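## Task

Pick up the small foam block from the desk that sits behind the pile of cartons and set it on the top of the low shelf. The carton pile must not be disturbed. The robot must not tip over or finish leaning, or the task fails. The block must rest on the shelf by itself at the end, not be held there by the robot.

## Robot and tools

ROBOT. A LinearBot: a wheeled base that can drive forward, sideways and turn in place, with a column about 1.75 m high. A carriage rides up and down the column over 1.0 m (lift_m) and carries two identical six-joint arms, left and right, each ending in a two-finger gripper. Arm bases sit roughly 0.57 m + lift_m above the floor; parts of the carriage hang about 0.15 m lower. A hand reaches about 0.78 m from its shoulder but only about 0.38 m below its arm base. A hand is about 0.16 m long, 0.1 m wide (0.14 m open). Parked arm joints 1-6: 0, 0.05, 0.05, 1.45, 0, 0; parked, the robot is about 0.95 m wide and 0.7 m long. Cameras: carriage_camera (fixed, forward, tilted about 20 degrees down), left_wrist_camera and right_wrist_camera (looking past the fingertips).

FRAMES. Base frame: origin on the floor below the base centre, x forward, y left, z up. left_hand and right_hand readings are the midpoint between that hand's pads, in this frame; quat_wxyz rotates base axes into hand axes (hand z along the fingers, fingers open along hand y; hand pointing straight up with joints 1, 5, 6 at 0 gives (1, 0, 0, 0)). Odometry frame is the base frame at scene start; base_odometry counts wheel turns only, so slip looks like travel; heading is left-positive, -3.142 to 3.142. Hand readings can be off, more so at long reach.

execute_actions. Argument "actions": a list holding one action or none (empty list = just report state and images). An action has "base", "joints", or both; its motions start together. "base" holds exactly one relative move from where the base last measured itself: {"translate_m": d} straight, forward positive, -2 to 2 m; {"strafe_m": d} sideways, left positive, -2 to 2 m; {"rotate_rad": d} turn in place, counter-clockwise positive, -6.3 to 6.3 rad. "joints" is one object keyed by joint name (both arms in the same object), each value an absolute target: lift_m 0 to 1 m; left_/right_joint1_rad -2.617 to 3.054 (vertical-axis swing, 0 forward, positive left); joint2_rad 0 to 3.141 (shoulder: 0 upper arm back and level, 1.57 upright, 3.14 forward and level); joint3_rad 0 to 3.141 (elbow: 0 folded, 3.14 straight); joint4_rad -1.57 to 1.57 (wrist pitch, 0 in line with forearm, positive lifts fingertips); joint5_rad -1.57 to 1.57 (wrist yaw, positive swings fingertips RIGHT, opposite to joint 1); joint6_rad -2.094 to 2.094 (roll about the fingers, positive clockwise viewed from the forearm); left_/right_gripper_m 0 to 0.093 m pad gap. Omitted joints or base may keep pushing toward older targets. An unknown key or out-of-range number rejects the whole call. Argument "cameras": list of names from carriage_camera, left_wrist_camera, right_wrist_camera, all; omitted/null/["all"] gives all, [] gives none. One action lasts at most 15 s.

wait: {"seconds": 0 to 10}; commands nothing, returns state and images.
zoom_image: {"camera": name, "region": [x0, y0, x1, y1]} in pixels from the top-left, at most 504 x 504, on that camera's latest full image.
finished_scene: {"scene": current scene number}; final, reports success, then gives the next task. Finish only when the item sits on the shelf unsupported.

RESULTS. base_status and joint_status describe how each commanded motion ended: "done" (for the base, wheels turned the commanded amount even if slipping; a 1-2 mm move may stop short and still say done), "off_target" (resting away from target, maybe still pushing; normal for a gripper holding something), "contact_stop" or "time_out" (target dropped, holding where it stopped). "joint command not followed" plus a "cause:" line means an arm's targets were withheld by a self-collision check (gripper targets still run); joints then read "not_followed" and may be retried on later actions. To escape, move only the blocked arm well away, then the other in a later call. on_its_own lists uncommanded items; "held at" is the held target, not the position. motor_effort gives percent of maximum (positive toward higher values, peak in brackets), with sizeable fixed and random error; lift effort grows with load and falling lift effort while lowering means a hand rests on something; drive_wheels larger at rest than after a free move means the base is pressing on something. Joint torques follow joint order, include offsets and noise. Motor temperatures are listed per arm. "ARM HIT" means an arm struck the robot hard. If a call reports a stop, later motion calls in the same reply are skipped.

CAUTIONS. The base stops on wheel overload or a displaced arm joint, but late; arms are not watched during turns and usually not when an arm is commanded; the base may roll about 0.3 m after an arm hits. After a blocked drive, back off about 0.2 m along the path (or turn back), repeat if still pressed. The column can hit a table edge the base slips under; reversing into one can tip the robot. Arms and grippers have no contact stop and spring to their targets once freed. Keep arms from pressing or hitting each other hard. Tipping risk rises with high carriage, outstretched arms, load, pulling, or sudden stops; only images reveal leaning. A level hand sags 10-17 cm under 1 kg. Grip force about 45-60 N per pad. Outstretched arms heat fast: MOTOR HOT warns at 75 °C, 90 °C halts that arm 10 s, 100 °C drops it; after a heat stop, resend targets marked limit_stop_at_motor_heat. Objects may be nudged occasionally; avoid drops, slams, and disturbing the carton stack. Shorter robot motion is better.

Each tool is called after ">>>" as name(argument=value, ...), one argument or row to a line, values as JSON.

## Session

>>> execute_actions(
  actions=[],
)

Scene clock: 0.00 s.
Joint torques (N m, as the arm reports them, + toward a larger angle): no reading
Motor temperatures (°C, as the motors report them): left_arm=[25 29 29 25 27 26] | right_arm=[25 30 28 26 24 25]
base_odometry: x=+0.000 y=+0.000 heading=+0.000 (m, m, rad; odometry frame)
base_status: not commanded
joint_positions: lift_m=+0.302 left_joint1_rad=+0.019 left_joint2_rad=+0.034 left_joint3_rad=+0.042 left_joint4_rad=+1.445 left_joint5_rad=-0.014 left_joint6_rad=-0.024 left_gripper_m=+0.094 right_joint1_rad=-0.006 right_joint2_rad=+0.041 right_joint3_rad=+0.038 right_joint4_rad=+1.462 right_joint5_rad=-0.003 right_joint6_rad=-0.042 right_gripper_m=+0.095
joint_status: not commanded
motor_effort: lift_m=+23 drive_wheels=+2 (%)
left_hand: x=+0.2863 y=+0.3131 z=+1.2817 quat_wxyz=(+0.998, -0.008, +0.058, -0.002) (m; base frame)
right_hand: x=+0.2858 y=-0.3099 z=+1.2809 quat_wxyz=(+0.998, -0.002, +0.056, -0.024) (m; base frame)
pictures: carriage_camera, left_wrist_camera, right_wrist_camera
Images, in order (width x height): carriage_camera 672x504, left_wrist_camera 672x504, right_wrist_camera 672x504.

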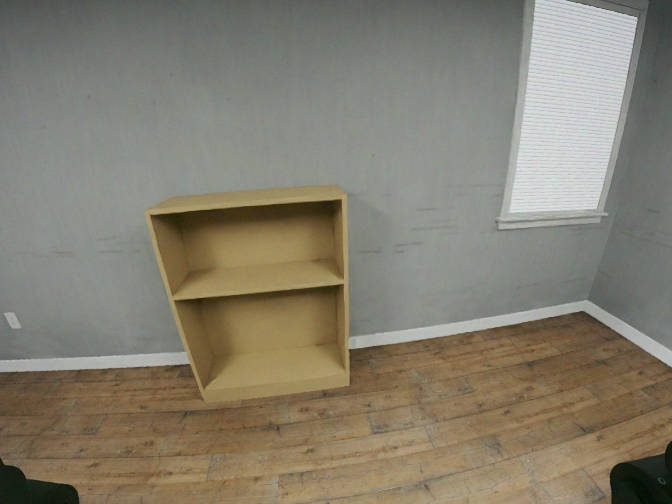

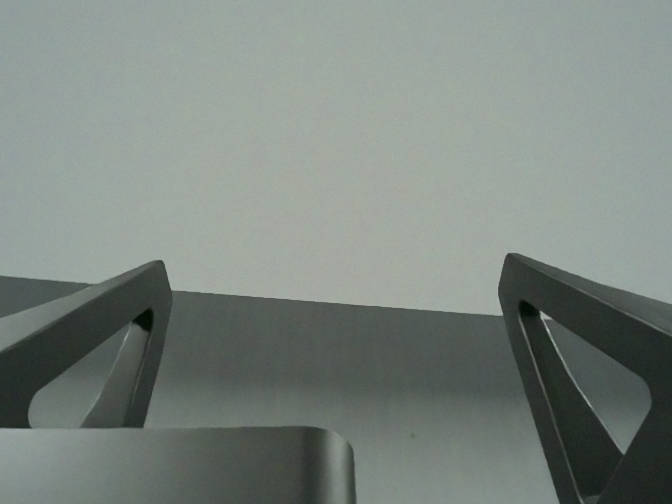

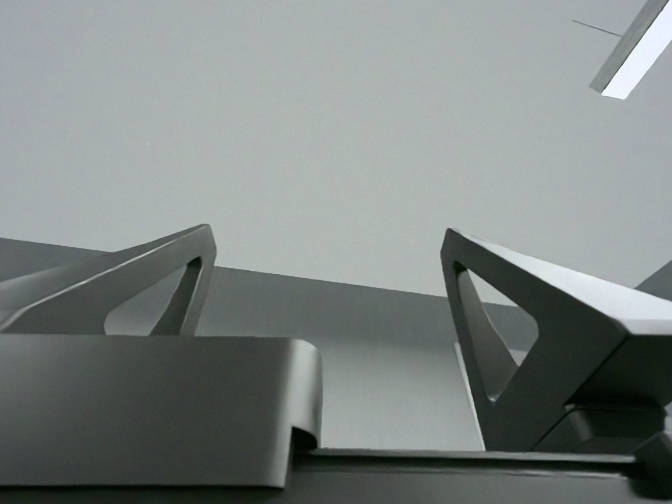

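>>> execute_actions(
  actions=[
    {"base":{"rotate_rad":-2.98},"joints":{"lift_m":0.95}},
  ],
  cameras=["carriage_camera"],
)

Scene clock: 7.47 s.
Joint torques (N m, as the arm reports them, + toward a larger angle): left_arm=[-0.19  3.56  7.27 -0.06  0.08  0.11] | right_arm=[-0.21  4.68  7.57 -0.32 -0.04  0.03]
Motor temperatures (°C, as the motors report them): left_arm=[25 29 30 25 27 26] | right_arm=[25 30 28 26 24 25]
base_odometry: x=+0.000 y=+0.000 heading=-2.980 (m, m, rad; odometry frame)
base_status: done
joint_positions: lift_m=+0.950 left_joint1_rad=+0.019 left_joint2_rad=+0.034 left_joint3_rad=+0.042 left_joint4_rad=+1.440 left_joint5_rad=-0.014 left_joint6_rad=-0.024 left_gripper_m=+0.094 right_joint1_rad=-0.006 right_joint2_rad=+0.041 right_joint3_rad=+0.038 right_joint4_rad=+1.459 right_joint5_rad=-0.002 right_joint6_rad=-0.042 right_gripper_m=+0.095
joint_status: all done
motor_effort: lift_m=+22(25) drive_wheels=+6(17) (%)
left_hand: x=+0.2876 y=+0.3131 z=+1.9293 quat_wxyz=(+0.998, -0.008, +0.061, -0.002) (m; base frame)
right_hand: x=+0.2865 y=-0.3100 z=+1.9286 quat_wxyz=(+0.998, -0.002, +0.057, -0.024) (m; base frame)
pictures: carriage_camera
Images, in order (width x height): carriage_camera 672x504.

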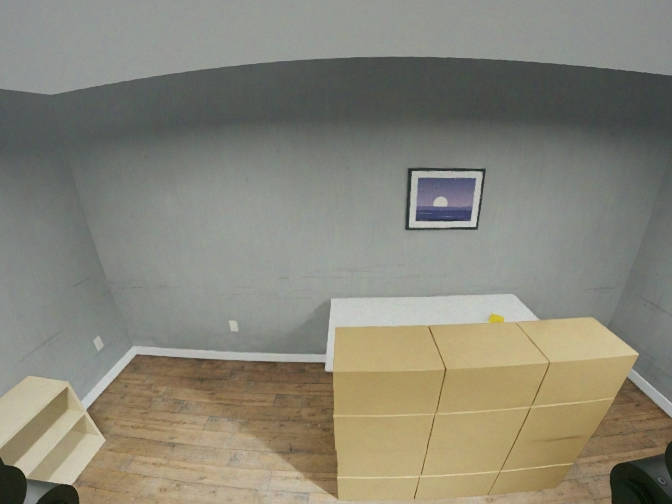

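>>> execute_actions(
  actions=[
    {"base":{"strafe_m":-2.0},"joints":{"lift_m":0.6}},
  ],
  cameras=["carriage_camera"],
)

Scene clock: 18.47 s.
Joint torques (N m, as the arm reports them, + toward a larger angle): left_arm=[-0.16  3.69  7.25 -0.05  0.05  0.11] | right_arm=[-0.21  4.63  7.56 -0.32 -0.04  0.03]
Motor temperatures (°C, as the motors report them): left_arm=[25 30 31 25 27 26] | right_arm=[25 30 29 26 24 25]
base_odometry: x=-0.320 y=+1.974 heading=-2.981 (m, m, rad; odometry frame)
base_status: done
joint_positions: lift_m=+0.600 left_joint1_rad=+0.019 left_joint2_rad=+0.034 left_joint3_rad=+0.042 left_joint4_rad=+1.441 left_joint5_rad=-0.014 left_joint6_rad=-0.024 left_gripper_m=+0.094 right_joint1_rad=-0.006 right_joint2_rad=+0.041 right_joint3_rad=+0.038 right_joint4_rad=+1.459 right_joint5_rad=-0.002 right_joint6_rad=-0.042 right_gripper_m=+0.095
joint_status: all done
motor_effort: lift_m=+24(22) drive_wheels=-5(20) (%)
left_hand: x=+0.2874 y=+0.3131 z=+1.5793 quat_wxyz=(+0.998, -0.008, +0.060, -0.002) (m; base frame)
right_hand: x=+0.2865 y=-0.3100 z=+1.5785 quat_wxyz=(+0.998, -0.002, +0.057, -0.024) (m; base frame)
pictures: carriage_camera
Images, in order (width x height): carriage_camera 672x504.

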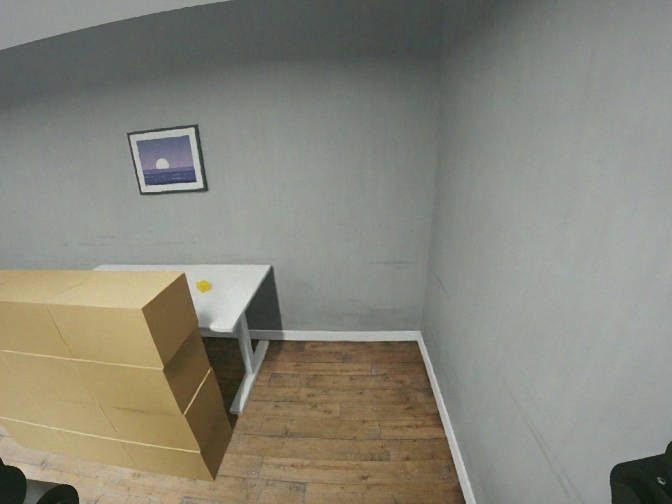

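>>> execute_actions(
  actions=[
    {"base":{"rotate_rad":1.522}},
  ],
  cameras=["carriage_camera"],
)

>>> execute_actions(
  actions=[
    {"base":{"strafe_m":-1.37}},
  ],
  cameras=["carriage_camera"],
)

Scene clock: 27.43 s.
Joint torques (N m, as the arm reports them, + toward a larger angle): left_arm=[-0.23  3.73  7.18 -0.05  0.05  0.1 ] | right_arm=[-0.21  4.62  7.58 -0.31 -0.04  0.02]
Motor temperatures (°C, as the motors report them): left_arm=[25 30 32 25 27 26] | right_arm=[25 30 30 26 24 25]
base_odometry: x=-0.320 y=+1.974 heading=-1.459 (m, m, rad; odometry frame)
base_status: done
joint_positions: lift_m=+0.600 left_joint1_rad=+0.019 left_joint2_rad=+0.034 left_joint3_rad=+0.042 left_joint4_rad=+1.441 left_joint5_rad=-0.014 left_joint6_rad=-0.024 left_gripper_m=+0.094 right_joint1_rad=-0.006 right_joint2_rad=+0.041 right_joint3_rad=+0.038 right_joint4_rad=+1.460 right_joint5_rad=-0.002 right_joint6_rad=-0.042 right_gripper_m=+0.095
joint_status: not commanded
motor_effort: lift_m=+22(22) drive_wheels=+7(14) (%)
left_hand: x=+0.2874 y=+0.3131 z=+1.5793 quat_wxyz=(+0.998, -0.008, +0.060, -0.002) (m; base frame)
right_hand: x=+0.2863 y=-0.3100 z=+1.5785 quat_wxyz=(+0.998, -0.002, +0.057, -0.024) (m; base frame)
pictures: carriage_camera
Images, in order (width x height): carriage_camera 672x504.

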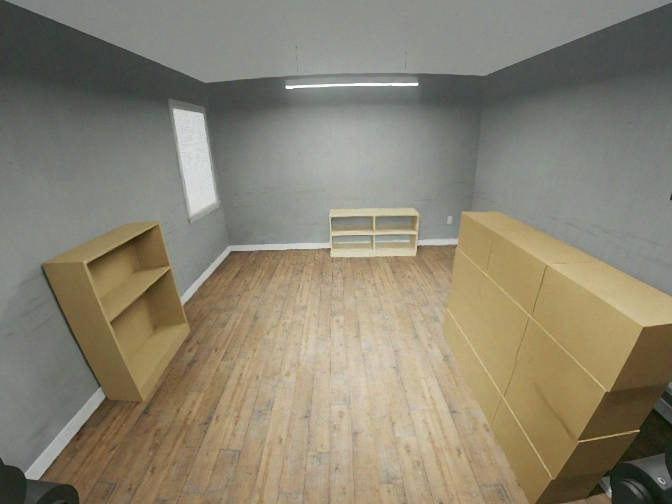

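Scene clock: 32.47 s.
Joint torques (N m, as the arm reports them, + toward a larger angle): left_arm=[-0.23  3.67  7.28 -0.07  0.03  0.11] | right_arm=[-0.16  4.61  7.55 -0.34 -0.04  0.02]
Motor temperatures (°C, as the motors report them): left_arm=[25 30 32 25 27 26] | right_arm=[25 30 30 26 24 25]
base_odometry: x=-1.681 y=+1.820 heading=-1.458 (m, m, rad; odometry frame)
base_status: done
joint_positions: lift_m=+0.600 left_joint1_rad=+0.019 left_joint2_rad=+0.034 left_joint3_rad=+0.042 left_joint4_rad=+1.441 left_joint5_rad=-0.014 left_joint6_rad=-0.024 left_gripper_m=+0.094 right_joint1_rad=-0.006 right_joint2_rad=+0.041 right_joint3_rad=+0.038 right_joint4_rad=+1.460 right_joint5_rad=-0.002 right_joint6_rad=-0.042 right_gripper_m=+0.095
joint_status: not commanded
motor_effort: lift_m=+24(23) drive_wheels=-4(16) (%)
left_hand: x=+0.2874 y=+0.3131 z=+1.5793 quat_wxyz=(+0.998, -0.008, +0.060, -0.002) (m; base frame)
right_hand: x=+0.2863 y=-0.3100 z=+1.5785 quat_wxyz=(+0.998, -0.002, +0.057, -0.024) (m; base frame)
pictures: carriage_camera
Images, in order (width x height): carriage_camera 672x504.

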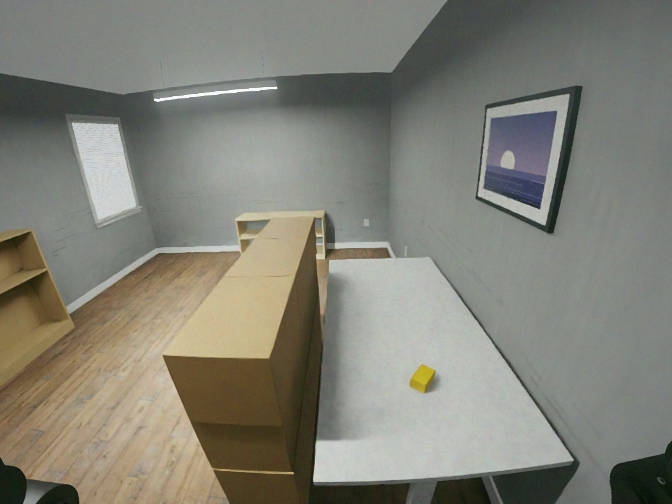

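>>> execute_actions(
  actions=[
    {"base":{"translate_m":0.19},"joints":{"lift_m":0.5,"right_joint1_rad":0,"right_joint2_rad":2.645,"right_joint3_rad":1.92,"right_joint4_rad":-0.818,"right_joint5_rad":0,"right_joint6_rad":0}},
  ],
  cameras=["carriage_camera","right_wrist_camera"],
)

Scene clock: 39.17 s.
Joint torques (N m, as the arm reports them, + toward a larger angle): left_arm=[-0.16  3.56  7.25 -0.08  0.05  0.09] | right_arm=[  0.25 -15.74   9.12   0.3   -0.05   0.07]
Motor temperatures (°C, as the motors report them): left_arm=[25 30 33 25 27 26] | right_arm=[25 30 30 26 24 25]
base_odometry: x=-1.660 y=+1.631 heading=-1.459 (m, m, rad; odometry frame)
base_status: done
joint_positions: lift_m=+0.500 left_joint1_rad=+0.019 left_joint2_rad=+0.034 left_joint3_rad=+0.042 left_joint4_rad=+1.443 left_joint5_rad=-0.014 left_joint6_rad=-0.024 left_gripper_m=+0.094 right_joint1_rad=-0.006 right_joint2_rad=+2.647 right_joint3_rad=+1.902 right_joint4_rad=-0.815 right_joint5_rad=+0.000 right_joint6_rad=-0.005 right_gripper_m=+0.095
joint_status: all done
motor_effort: lift_m=+21(25) drive_wheels=-4(14) (%)
left_hand: x=+0.2869 y=+0.3131 z=+1.4794 quat_wxyz=(+0.998, -0.008, +0.060, -0.002) (m; base frame)
right_hand: x=+0.7329 y=-0.3128 z=+0.9218 quat_wxyz=(+0.006, +0.000, +1.000, +0.000) (m; base frame)
pictures: carriage_camera, right_wrist_camera
Images, in order (width x height): carriage_camera 672x504, right_wrist_camera 672x504.

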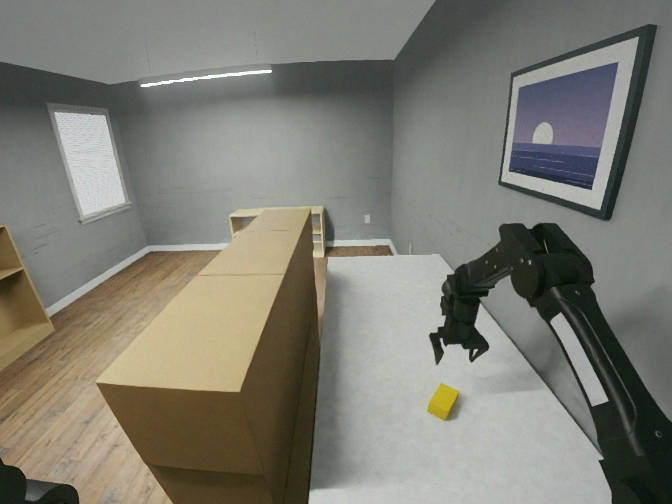

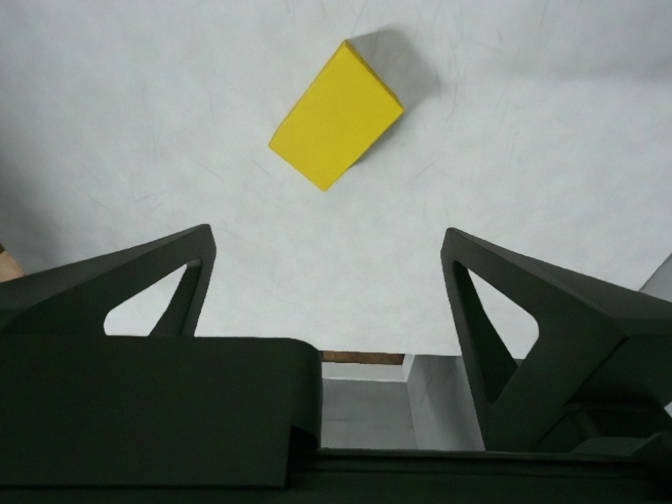

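>>> execute_actions(
  actions=[
    {"joints":{"lift_m":0.41,"right_joint6_rad":0.73}},
  ],
  cameras=["carriage_camera","right_wrist_camera"],
)

Scene clock: 42.97 s.
Joint torques (N m, as the arm reports them, + toward a larger angle): left_arm=[-0.15  3.62  7.32 -0.09  0.04  0.11] | right_arm=[  0.3  -15.57   9.03   0.27   0.01   0.08]
Motor temperatures (°C, as the motors report them): left_arm=[25 30 33 25 27 26] | right_arm=[25 32 31 26 24 25]
base_odometry: x=-1.660 y=+1.631 heading=-1.459 (m, m, rad; odometry frame)
base_status: not commanded
joint_positions: lift_m=+0.410 left_joint1_rad=+0.019 left_joint2_rad=+0.034 left_joint3_rad=+0.042 left_joint4_rad=+1.444 left_joint5_rad=-0.014 left_joint6_rad=-0.024 left_gripper_m=+0.094 right_joint1_rad=-0.006 right_joint2_rad=+2.644 right_joint3_rad=+1.902 right_joint4_rad=-0.816 right_joint5_rad=+0.000 right_joint6_rad=+0.724 right_gripper_m=+0.095
joint_status: all done
motor_effort: lift_m=+22(27) drive_wheels=-3(4) (%)
left_hand: x=+0.2868 y=+0.3131 z=+1.3893 quat_wxyz=(+0.998, -0.008, +0.059, -0.002) (m; base frame)
right_hand: x=+0.7333 y=-0.3128 z=+0.8331 quat_wxyz=(+0.006, +0.357, +0.934, +0.002) (m; base frame)
pictures: carriage_camera, right_wrist_camera
Images, in order (width x height): carriage_camera 672x504, right_wrist_camera 672x504.

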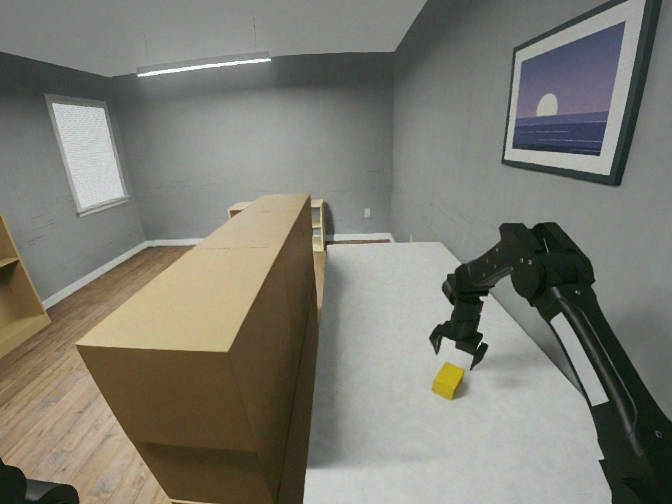

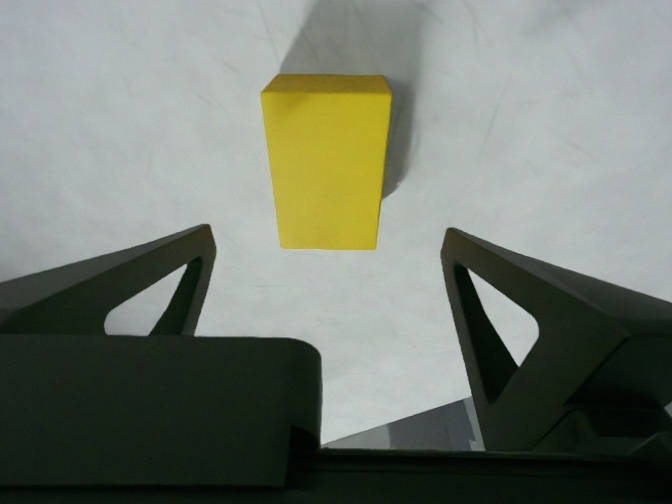

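>>> execute_actions(
  actions=[
    {"joints":{"lift_m":0.337,"right_joint6_rad":0.705}},
  ],
  cameras=["carriage_camera","right_wrist_camera"],
)

Scene clock: 45.37 s.
Joint torques (N m, as the arm reports them, + toward a larger angle): left_arm=[-0.2   3.64  7.22 -0.1   0.06  0.11] | right_arm=[  0.26 -15.61   9.08   0.3    0.     0.  ]
Motor temperatures (°C, as the motors report them): left_arm=[25 31 33 25 27 26] | right_arm=[25 33 31 26 24 25]
base_odometry: x=-1.660 y=+1.631 heading=-1.459 (m, m, rad; odometry frame)
base_status: not commanded
joint_positions: lift_m=+0.337 left_joint1_rad=+0.019 left_joint2_rad=+0.034 left_joint3_rad=+0.042 left_joint4_rad=+1.444 left_joint5_rad=-0.014 left_joint6_rad=-0.024 left_gripper_m=+0.094 right_joint1_rad=-0.006 right_joint2_rad=+2.646 right_joint3_rad=+1.902 right_joint4_rad=-0.817 right_joint5_rad=+0.000 right_joint6_rad=+0.708 right_gripper_m=+0.095
joint_status: all done
motor_effort: lift_m=+23(20) drive_wheels=-2(3) (%)
left_hand: x=+0.2866 y=+0.3131 z=+1.3164 quat_wxyz=(+0.998, -0.008, +0.059, -0.002) (m; base frame)
right_hand: x=+0.7325 y=-0.3128 z=+0.7593 quat_wxyz=(+0.005, +0.349, +0.937, +0.002) (m; base frame)
pictures: carriage_camera, right_wrist_camera
Images, in order (width x height): carriage_camera 672x504, right_wrist_camera 672x504.

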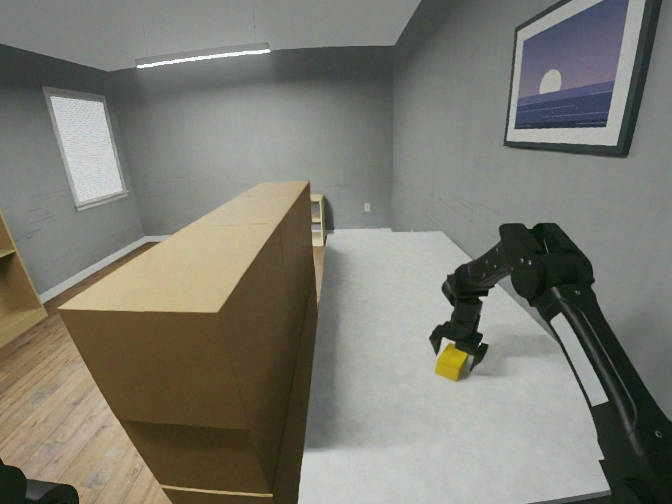

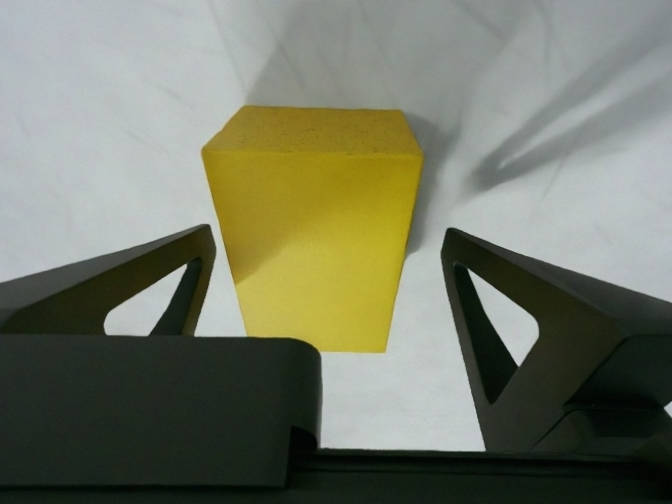

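>>> execute_actions(
  actions=[
    {"joints":{"lift_m":0.33}},
  ],
  cameras=[],
)

>>> execute_actions(
  actions=[
    {"joints":{"right_gripper_m":0.04}},
  ],
  cameras=["right_wrist_camera"],
)

Scene clock: 48.37 s.
Joint torques (N m, as the arm reports them, + toward a larger angle): left_arm=[-0.24  3.73  7.1  -0.09  0.04  0.1 ] | right_arm=[  0.24 -15.61   9.06   0.31  -0.01   0.  ]
Motor temperatures (°C, as the motors report them): left_arm=[25 31 33 25 27 26] | right_arm=[25 35 31 26 24 25]
base_odometry: x=-1.660 y=+1.631 heading=-1.459 (m, m, rad; odometry frame)
base_status: not commanded
joint_positions: lift_m=+0.330 left_joint1_rad=+0.019 left_joint2_rad=+0.034 left_joint3_rad=+0.042 left_joint4_rad=+1.445 left_joint5_rad=-0.014 left_joint6_rad=-0.024 left_gripper_m=+0.094 right_joint1_rad=-0.006 right_joint2_rad=+2.645 right_joint3_rad=+1.902 right_joint4_rad=-0.817 right_joint5_rad=+0.000 right_joint6_rad=+0.708 right_gripper_m=+0.095
joint_status: all done
motor_effort: lift_m=+22(26) drive_wheels=-3(3) (%)
left_hand: x=+0.2865 y=+0.3131 z=+1.3094 quat_wxyz=(+0.998, -0.008, +0.059, -0.002) (m; base frame)
right_hand: x=+0.7326 y=-0.3128 z=+0.7525 quat_wxyz=(+0.005, +0.349, +0.937, +0.002) (m; base frame)
pictures: none
No camera images: the call's "cameras" was empty. Leave "cameras" out to get every camera's image.

Scene clock: 48.97 s.
Joint torques (N m, as the arm reports them, + toward a larger angle): left_arm=[-0.17  3.62  7.26 -0.11  0.05  0.11] | right_arm=[  0.29 -15.67   9.08   0.28   0.01   0.  ]
Motor temperatures (°C, as the motors report them): left_arm=[25 31 34 25 27 26] | right_arm=[25 35 31 26 24 25]
base_odometry: x=-1.660 y=+1.631 heading=-1.459 (m, m, rad; odometry frame)
base_status: not commanded
joint_positions: lift_m=+0.330 left_joint1_rad=+0.019 left_joint2_rad=+0.034 left_joint3_rad=+0.042 left_joint4_rad=+1.445 left_joint5_rad=-0.014 left_joint6_rad=-0.024 left_gripper_m=+0.094 right_joint1_rad=-0.006 right_joint2_rad=+2.645 right_joint3_rad=+1.902 right_joint4_rad=-0.817 right_joint5_rad=+0.000 right_joint6_rad=+0.708 right_gripper_m=+0.058
joint_status: right_gripper_m off_target (ended at +0.058, target +0.040)
motor_effort: lift_m=+22(20) drive_wheels=+5(3) (%)
left_hand: x=+0.2865 y=+0.3131 z=+1.3094 quat_wxyz=(+0.998, -0.008, +0.059, -0.002) (m; base frame)
right_hand: x=+0.7326 y=-0.3128 z=+0.7525 quat_wxyz=(+0.005, +0.349, +0.937, +0.002) (m; base frame)
pictures: right_wrist_camera
Images, in order (width x height): right_wrist_camera 672x504.

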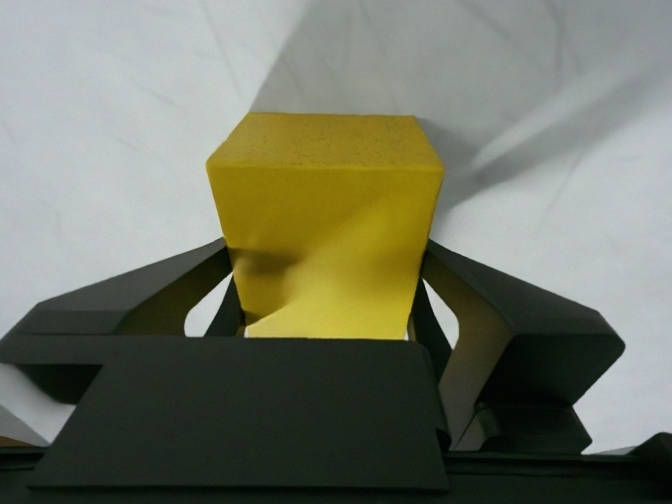

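>>> execute_actions(
  actions=[
    {"joints":{"lift_m":0.38}},
  ],
  cameras=[],
)

>>> execute_actions(
  actions=[
    {"base":{"translate_m":-0.17},"joints":{"lift_m":0.6,"right_joint2_rad":1.3,"right_joint3_rad":0.93,"right_joint4_rad":-1.17,"right_joint6_rad":0}},
  ],
  cameras=["carriage_camera","right_wrist_camera"],
)

Scene clock: 51.40 s.
Joint torques (N m, as the arm reports them, + toward a larger angle): left_arm=[-0.17  3.7   7.23 -0.08  0.04  0.1 ] | right_arm=[  0.21 -14.88   9.22   0.28   0.     0.  ]
Motor temperatures (°C, as the motors report them): left_arm=[25 31 34 25 27 26] | right_arm=[25 36 31 26 24 25]
base_odometry: x=-1.660 y=+1.631 heading=-1.459 (m, m, rad; odometry frame)
base_status: not commanded
joint_positions: lift_m=+0.380 left_joint1_rad=+0.019 left_joint2_rad=+0.034 left_joint3_rad=+0.042 left_joint4_rad=+1.445 left_joint5_rad=-0.014 left_joint6_rad=-0.024 left_gripper_m=+0.094 right_joint1_rad=-0.006 right_joint2_rad=+2.636 right_joint3_rad=+1.902 right_joint4_rad=-0.816 right_joint5_rad=+0.000 right_joint6_rad=+0.708 right_gripper_m=+0.058
joint_status: all done
motor_effort: lift_m=+23(28) drive_wheels=+5(3) (%)
left_hand: x=+0.2865 y=+0.3131 z=+1.3595 quat_wxyz=(+0.998, -0.008, +0.059, -0.002) (m; base frame)
right_hand: x=+0.7352 y=-0.3128 z=+0.8069 quat_wxyz=(+0.010, +0.349, +0.937, +0.004) (m; base frame)
pictures: none
No camera images: the call's "cameras" was empty. Leave "cameras" out to get every camera's image.

Scene clock: 53.33 s.
Joint torques (N m, as the arm reports them, + toward a larger angle): left_arm=[-0.27  3.5   7.11 -0.15  0.04  0.11] | right_arm=[ 0.23 -4.64  5.92  0.46 -0.04 -0.03]
Motor temperatures (°C, as the motors report them): left_arm=[25 31 34 25 27 26] | right_arm=[25 37 31 26 24 25]
base_odometry: x=-1.679 y=+1.800 heading=-1.459 (m, m, rad; odometry frame)
base_status: done
joint_positions: lift_m=+0.600 left_joint1_rad=+0.019 left_joint2_rad=+0.034 left_joint3_rad=+0.042 left_joint4_rad=+1.446 left_joint5_rad=-0.014 left_joint6_rad=-0.024 left_gripper_m=+0.094 right_joint1_rad=-0.006 right_joint2_rad=+1.306 right_joint3_rad=+0.958 right_joint4_rad=-1.173 right_joint5_rad=+0.000 right_joint6_rad=+0.006 right_gripper_m=+0.058
joint_status: all done
motor_effort: lift_m=+24(27) drive_wheels=-1(15) (%)
left_hand: x=+0.2863 y=+0.3131 z=+1.5795 quat_wxyz=(+0.998, -0.008, +0.058, -0.002) (m; base frame)
right_hand: x=+0.4710 y=-0.3113 z=+1.2466 quat_wxyz=(+0.025, +0.006, +1.000, +0.000) (m; base frame)
pictures: carriage_camera, right_wrist_camera
Images, in order (width x height): carriage_camera 672x504, right_wrist_camera 672x504.

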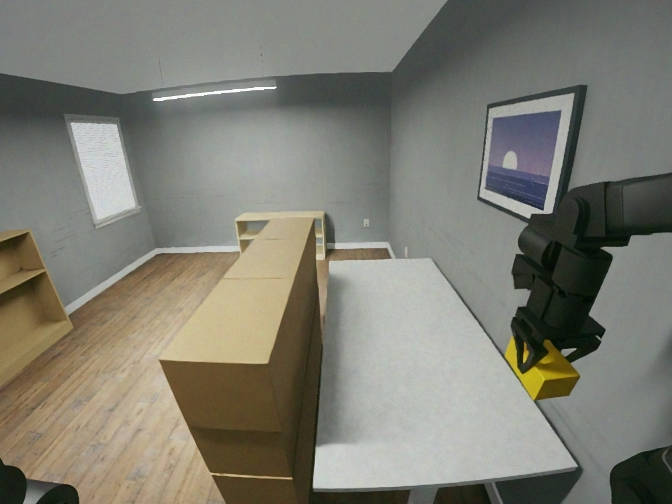

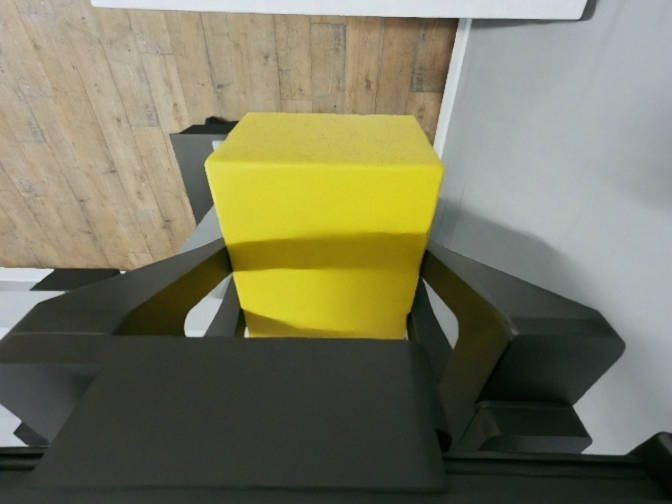

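>>> execute_actions(
  actions=[
    {"base":{"strafe_m":1.2}},
  ],
  cameras=["carriage_camera"],
)

Scene clock: 60.40 s.
Joint torques (N m, as the arm reports them, + toward a larger angle): left_arm=[-0.26  3.7   7.21 -0.14  0.04  0.1 ] | right_arm=[ 0.3  -4.7   5.91  0.44 -0.05 -0.04]
Motor temperatures (°C, as the motors report them): left_arm=[25 31 34 25 27 26] | right_arm=[25 36 31 26 24 25]
base_odometry: x=-0.487 y=+1.935 heading=-1.458 (m, m, rad; odometry frame)
base_status: done
joint_positions: lift_m=+0.600 left_joint1_rad=+0.019 left_joint2_rad=+0.034 left_joint3_rad=+0.042 left_joint4_rad=+1.446 left_joint5_rad=-0.014 left_joint6_rad=-0.024 left_gripper_m=+0.094 right_joint1_rad=-0.006 right_joint2_rad=+1.306 right_joint3_rad=+0.958 right_joint4_rad=-1.172 right_joint5_rad=+0.000 right_joint6_rad=+0.006 right_gripper_m=+0.058
joint_status: not commanded
motor_effort: lift_m=+23(20) drive_wheels=-1(12) (%)
left_hand: x=+0.2863 y=+0.3131 z=+1.5795 quat_wxyz=(+0.998, -0.008, +0.058, -0.002) (m; base frame)
right_hand: x=+0.4711 y=-0.3113 z=+1.2466 quat_wxyz=(+0.025, +0.006, +1.000, +0.000) (m; base frame)
pictures: carriage_camera
Images, in order (width x height): carriage_camera 672x504.

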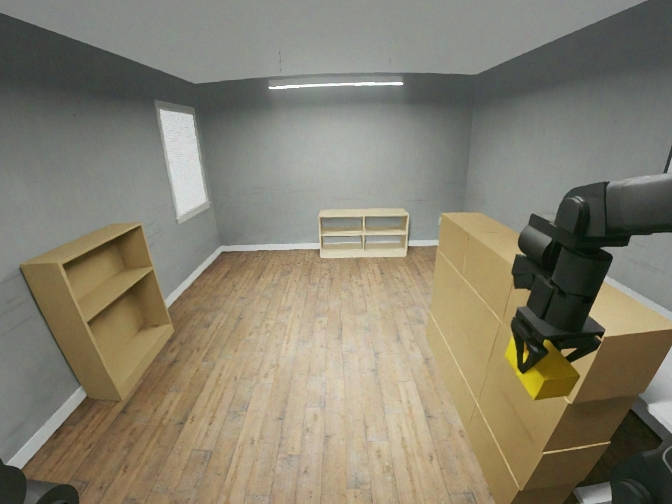

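>>> execute_actions(
  actions=[
    {"base":{"translate_m":2.0},"joints":{"lift_m":0.3}},
  ],
  cameras=["carriage_camera"],
)

Scene clock: 67.83 s.
Joint torques (N m, as the arm reports them, + toward a larger angle): left_arm=[-0.21  3.64  7.23 -0.09  0.03  0.09] | right_arm=[ 0.23 -4.57  6.9   0.41 -0.05 -0.04]
Motor temperatures (°C, as the motors report them): left_arm=[25 31 34 26 27 26] | right_arm=[25 35 31 26 24 25]
base_odometry: x=-0.261 y=-0.052 heading=-1.458 (m, m, rad; odometry frame)
base_status: done
joint_positions: lift_m=+0.300 left_joint1_rad=+0.019 left_joint2_rad=+0.034 left_joint3_rad=+0.042 left_joint4_rad=+1.447 left_joint5_rad=-0.014 left_joint6_rad=-0.024 left_gripper_m=+0.094 right_joint1_rad=-0.006 right_joint2_rad=+1.304 right_joint3_rad=+0.947 right_joint4_rad=-1.172 right_joint5_rad=+0.000 right_joint6_rad=+0.006 right_gripper_m=+0.058
joint_status: all done
motor_effort: lift_m=+21(25) drive_wheels=-3(15) (%)
left_hand: x=+0.2861 y=+0.3131 z=+1.2794 quat_wxyz=(+0.998, -0.008, +0.058, -0.002) (m; base frame)
right_hand: x=+0.4681 y=-0.3113 z=+0.9437 quat_wxyz=(+0.021, +0.006, +1.000, +0.000) (m; base frame)
pictures: carriage_camera
Images, in order (width x height): carriage_camera 672x504.

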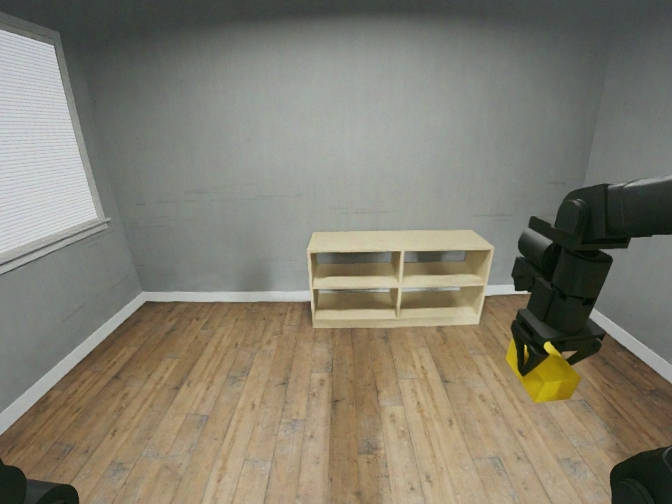

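>>> execute_actions(
  actions=[
    {"base":{"translate_m":1.34},"joints":{"lift_m":0.21,"right_joint2_rad":2.294,"right_joint3_rad":1.62,"right_joint4_rad":-0.858}},
  ],
  cameras=["carriage_camera","right_wrist_camera"],
)

Scene clock: 74.60 s.
Joint torques (N m, as the arm reports them, + toward a larger angle): left_arm=[-0.16  3.59  7.33 -0.1   0.05  0.1 ] | right_arm=[  0.2  -13.75   9.96   0.3   -0.05  -0.03]
Motor temperatures (°C, as the motors report them): left_arm=[25 31 35 26 27 26] | right_arm=[25 36 31 26 24 25]
base_odometry: x=-0.110 y=-1.384 heading=-1.457 (m, m, rad; odometry frame)
base_status: done
joint_positions: lift_m=+0.210 left_joint1_rad=+0.019 left_joint2_rad=+0.034 left_joint3_rad=+0.042 left_joint4_rad=+1.447 left_joint5_rad=-0.014 left_joint6_rad=-0.024 left_gripper_m=+0.094 right_joint1_rad=-0.006 right_joint2_rad=+2.297 right_joint3_rad=+1.594 right_joint4_rad=-0.857 right_joint5_rad=+0.000 right_joint6_rad=+0.006 right_gripper_m=+0.058
joint_status: all done
motor_effort: lift_m=+22(22) drive_wheels=-3(15) (%)
left_hand: x=+0.2861 y=+0.3131 z=+1.1895 quat_wxyz=(+0.998, -0.008, +0.058, -0.002) (m; base frame)
right_hand: x=+0.6808 y=-0.3125 z=+0.7131 quat_wxyz=(+0.005, +0.006, +1.000, +0.000) (m; base frame)
pictures: carriage_camera, right_wrist_camera
Images, in order (width x height): carriage_camera 672x504, right_wrist_camera 672x504.

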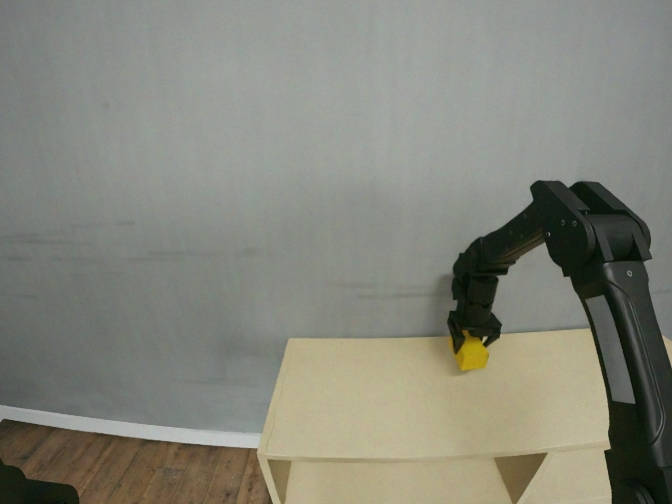

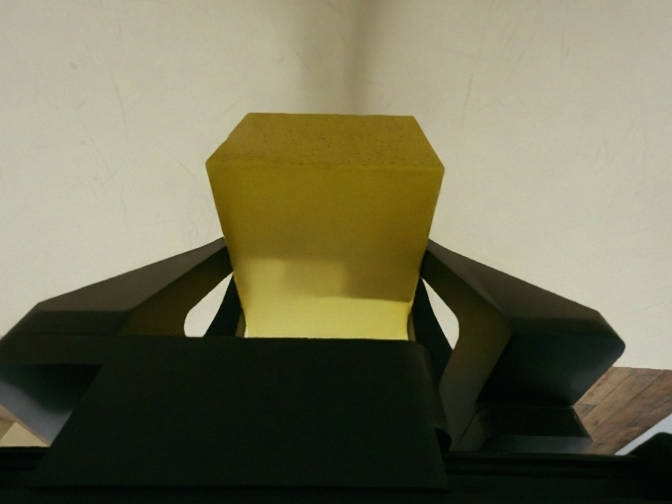

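>>> execute_actions(
  actions=[
    {"joints":{"lift_m":0.15}},
  ],
  cameras=["right_wrist_camera"],
)

Scene clock: 76.90 s.
Joint torques (N m, as the arm reports them, + toward a larger angle): left_arm=[-0.18  3.65  7.17 -0.11  0.04  0.11] | right_arm=[  0.24 -13.67   9.09   0.33  -0.05  -0.04]
Motor temperatures (°C, as the motors report them): left_arm=[25 31 35 26 27 26] | right_arm=[25 37 32 26 24 25]
base_odometry: x=-0.110 y=-1.384 heading=-1.457 (m, m, rad; odometry frame)
base_status: not commanded
joint_positions: lift_m=+0.150 left_joint1_rad=+0.019 left_joint2_rad=+0.034 left_joint3_rad=+0.042 left_joint4_rad=+1.446 left_joint5_rad=-0.014 left_joint6_rad=-0.024 left_gripper_m=+0.094 right_joint1_rad=-0.006 right_joint2_rad=+2.297 right_joint3_rad=+1.604 right_joint4_rad=-0.858 right_joint5_rad=+0.000 right_joint6_rad=+0.006 right_gripper_m=+0.058
joint_status: all done
motor_effort: lift_m=+20(27) drive_wheels=-3(3) (%)
left_hand: x=+0.2863 y=+0.3131 z=+1.1294 quat_wxyz=(+0.998, -0.008, +0.058, -0.002) (m; base frame)
right_hand: x=+0.6840 y=-0.3125 z=+0.6555 quat_wxyz=(+0.010, +0.006, +1.000, +0.000) (m; base frame)
pictures: right_wrist_camera
Images, in order (width x height): right_wrist_camera 672x504.

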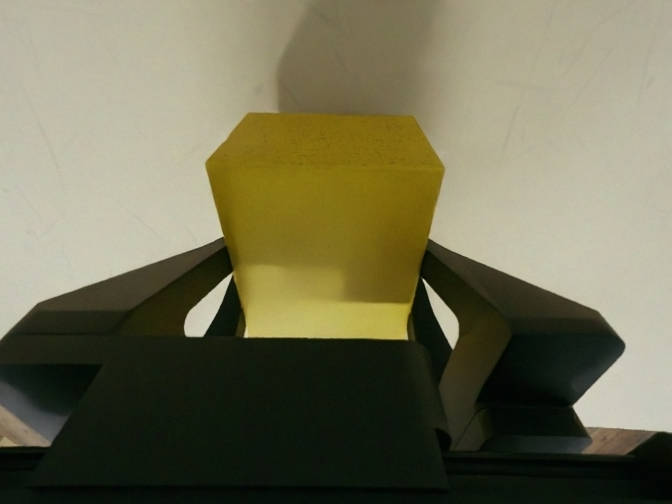

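>>> execute_actions(
  actions=[
    {"joints":{"lift_m":0.136}},
  ],
  cameras=["right_wrist_camera"],
)

Scene clock: 78.30 s.
Joint torques (N m, as the arm reports them, + toward a larger angle): left_arm=[-0.15  3.71  7.18 -0.12  0.04  0.11] | right_arm=[  0.23 -13.73   9.15   0.34  -0.05  -0.04]
Motor temperatures (°C, as the motors report them): left_arm=[25 31 35 26 27 26] | right_arm=[25 37 32 26 24 25]
base_odometry: x=-0.110 y=-1.384 heading=-1.457 (m, m, rad; odometry frame)
base_status: not commanded
joint_positions: lift_m=+0.136 left_joint1_rad=+0.019 left_joint2_rad=+0.034 left_joint3_rad=+0.042 left_joint4_rad=+1.446 left_joint5_rad=-0.014 left_joint6_rad=-0.024 left_gripper_m=+0.094 right_joint1_rad=-0.006 right_joint2_rad=+2.296 right_joint3_rad=+1.604 right_joint4_rad=-0.858 right_joint5_rad=+0.000 right_joint6_rad=+0.006 right_gripper_m=+0.058
joint_status: all done
motor_effort: lift_m=+23(23) drive_wheels=-3(3) (%)
left_hand: x=+0.2863 y=+0.3131 z=+1.1154 quat_wxyz=(+0.998, -0.008, +0.058, -0.002) (m; base frame)
right_hand: x=+0.6840 y=-0.3125 z=+0.6418 quat_wxyz=(+0.010, +0.006, +1.000, +0.000) (m; base frame)
pictures: right_wrist_camera
Images, in order (width x height): right_wrist_camera 672x504.

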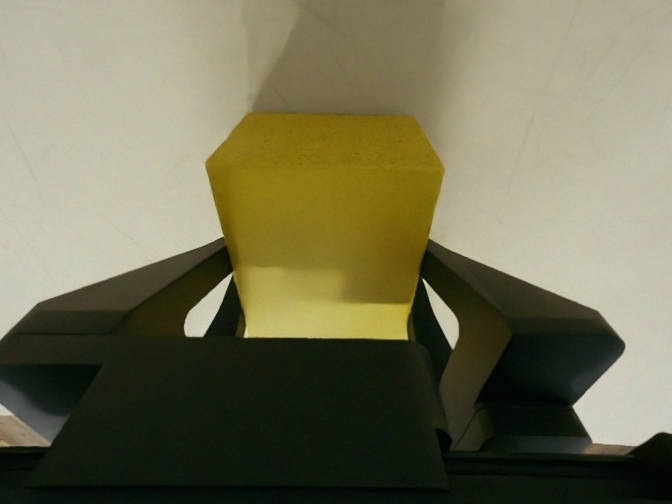

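The shadow now meets the block's corner, so it's within about a millimetre of the shelf. Releasing.

>>> execute_actions(
  actions=[
    {"joints":{"right_gripper_m":0.093}},
  ],
  cameras=["right_wrist_camera"],
)

>>> execute_actions(
  actions=[
    {"joints":{"lift_m":0.26}},
  ],
  cameras=["carriage_camera","right_wrist_camera"],
)

Scene clock: 82.27 s.
Joint torques (N m, as the arm reports them, + toward a larger angle): left_arm=[-0.18  3.6   7.23 -0.08  0.05  0.13] | right_arm=[  0.21 -13.67   9.15   0.35  -0.05  -0.03]
Motor temperatures (°C, as the motors report them): left_arm=[25 31 35 26 27 26] | right_arm=[25 38 32 26 24 25]
base_odometry: x=-0.110 y=-1.384 heading=-1.457 (m, m, rad; odometry frame)
base_status: not commanded
joint_positions: lift_m=+0.136 left_joint1_rad=+0.019 left_joint2_rad=+0.034 left_joint3_rad=+0.042 left_joint4_rad=+1.446 left_joint5_rad=-0.014 left_joint6_rad=-0.024 left_gripper_m=+0.094 right_joint1_rad=-0.006 right_joint2_rad=+2.296 right_joint3_rad=+1.604 right_joint4_rad=-0.858 right_joint5_rad=+0.000 right_joint6_rad=+0.006 right_gripper_m=+0.093
joint_status: all done
motor_effort: lift_m=+22(23) drive_wheels=+5(5) (%)
left_hand: x=+0.2863 y=+0.3131 z=+1.1154 quat_wxyz=(+0.998, -0.008, +0.058, -0.002) (m; base frame)
right_hand: x=+0.6840 y=-0.3125 z=+0.6418 quat_wxyz=(+0.010, +0.006, +1.000, +0.000) (m; base frame)
pictures: right_wrist_camera
Images, in order (width x height): right_wrist_camera 672x504.

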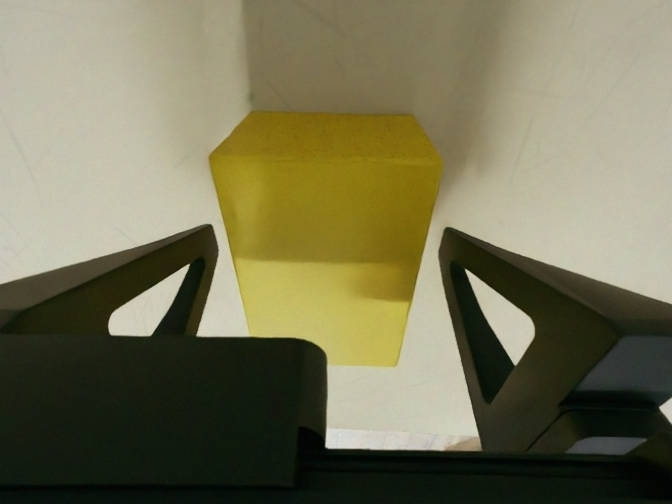

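Scene clock: 83.30 s.
Joint torques (N m, as the arm reports them, + toward a larger angle): left_arm=[-0.25  3.71  7.24 -0.13  0.04  0.08] | right_arm=[  0.17 -13.22   9.2    0.35  -0.04  -0.03]
Motor temperatures (°C, as the motors report them): left_arm=[25 31 35 26 27 26] | right_arm=[25 38 32 26 24 25]
base_odometry: x=-0.110 y=-1.384 heading=-1.457 (m, m, rad; odometry frame)
base_status: not commanded
joint_positions: lift_m=+0.260 left_joint1_rad=+0.019 left_joint2_rad=+0.034 left_joint3_rad=+0.042 left_joint4_rad=+1.445 left_joint5_rad=-0.014 left_joint6_rad=-0.024 left_gripper_m=+0.094 right_joint1_rad=-0.006 right_joint2_rad=+2.289 right_joint3_rad=+1.604 right_joint4_rad=-0.857 right_joint5_rad=+0.000 right_joint6_rad=+0.006 right_gripper_m=+0.093
joint_status: all done
motor_effort: lift_m=+21(28) drive_wheels=+4(3) (%)
left_hand: x=+0.2863 y=+0.3131 z=+1.2395 quat_wxyz=(+0.998, -0.008, +0.058, -0.002) (m; base frame)
right_hand: x=+0.6854 y=-0.3125 z=+0.7689 quat_wxyz=(+0.014, +0.006, +1.000, +0.000) (m; base frame)
pictures: carriage_camera, right_wrist_camera
Images, in order (width x height): carriage_camera 672x504, right_wrist_camera 672x504.

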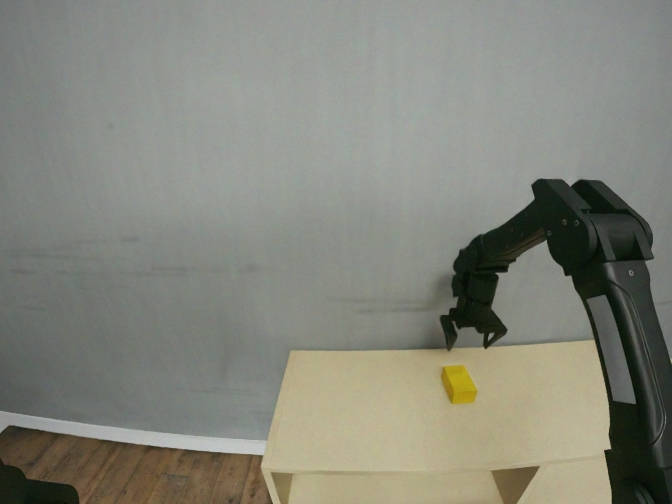

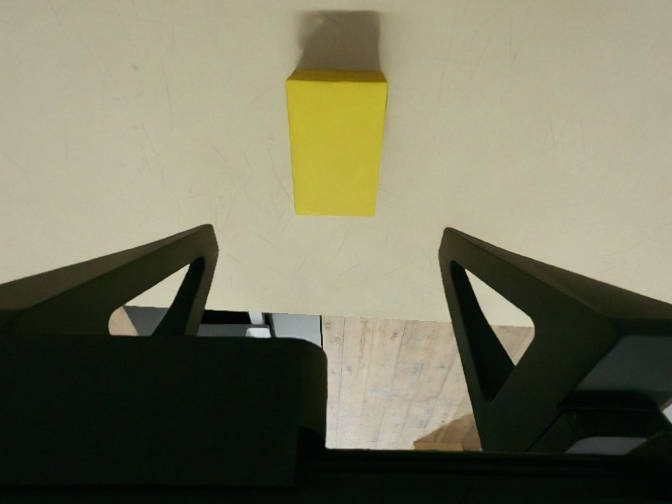

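>>> execute_actions(
  actions=[
    {"joints":{"right_joint2_rad":1.3,"right_joint3_rad":0.93,"right_joint4_rad":-1.17}},
  ],
  cameras=["carriage_camera"],
)

>>> finished_scene(
  scene=2,
)

Scene clock: 86.07 s.
Joint torques (N m, as the arm reports them, + toward a larger angle): left_arm=[-0.29  3.57  7.13 -0.12  0.03  0.12] | right_arm=[ 0.23 -4.66  6.3   0.43 -0.05 -0.04]
Motor temperatures (°C, as the motors report them): left_arm=[25 31 35 26 27 26] | right_arm=[25 39 32 26 24 25]
base_odometry: x=-0.110 y=-1.384 heading=-1.457 (m, m, rad; odometry frame)
base_status: not commanded
joint_positions: lift_m=+0.260 left_joint1_rad=+0.019 left_joint2_rad=+0.034 left_joint3_rad=+0.042 left_joint4_rad=+1.445 left_joint5_rad=-0.014 left_joint6_rad=-0.024 left_gripper_m=+0.094 right_joint1_rad=-0.006 right_joint2_rad=+1.305 right_joint3_rad=+0.954 right_joint4_rad=-1.171 right_joint5_rad=+0.000 right_joint6_rad=+0.006 right_gripper_m=+0.093
joint_status: all done
motor_effort: lift_m=+21(23) drive_wheels=+5(3) (%)
left_hand: x=+0.2863 y=+0.3131 z=+1.2395 quat_wxyz=(+0.998, -0.008, +0.058, -0.002) (m; base frame)
right_hand: x=+0.4705 y=-0.3113 z=+0.9056 quat_wxyz=(+0.025, +0.006, +1.000, +0.000) (m; base frame)
pictures: carriage_camera
Images, in order (width x height): carriage_camera 672x504.

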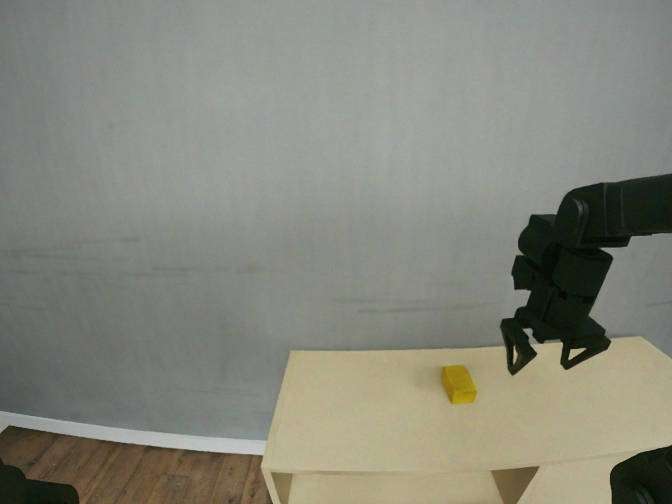

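The scene is finished: the task was done.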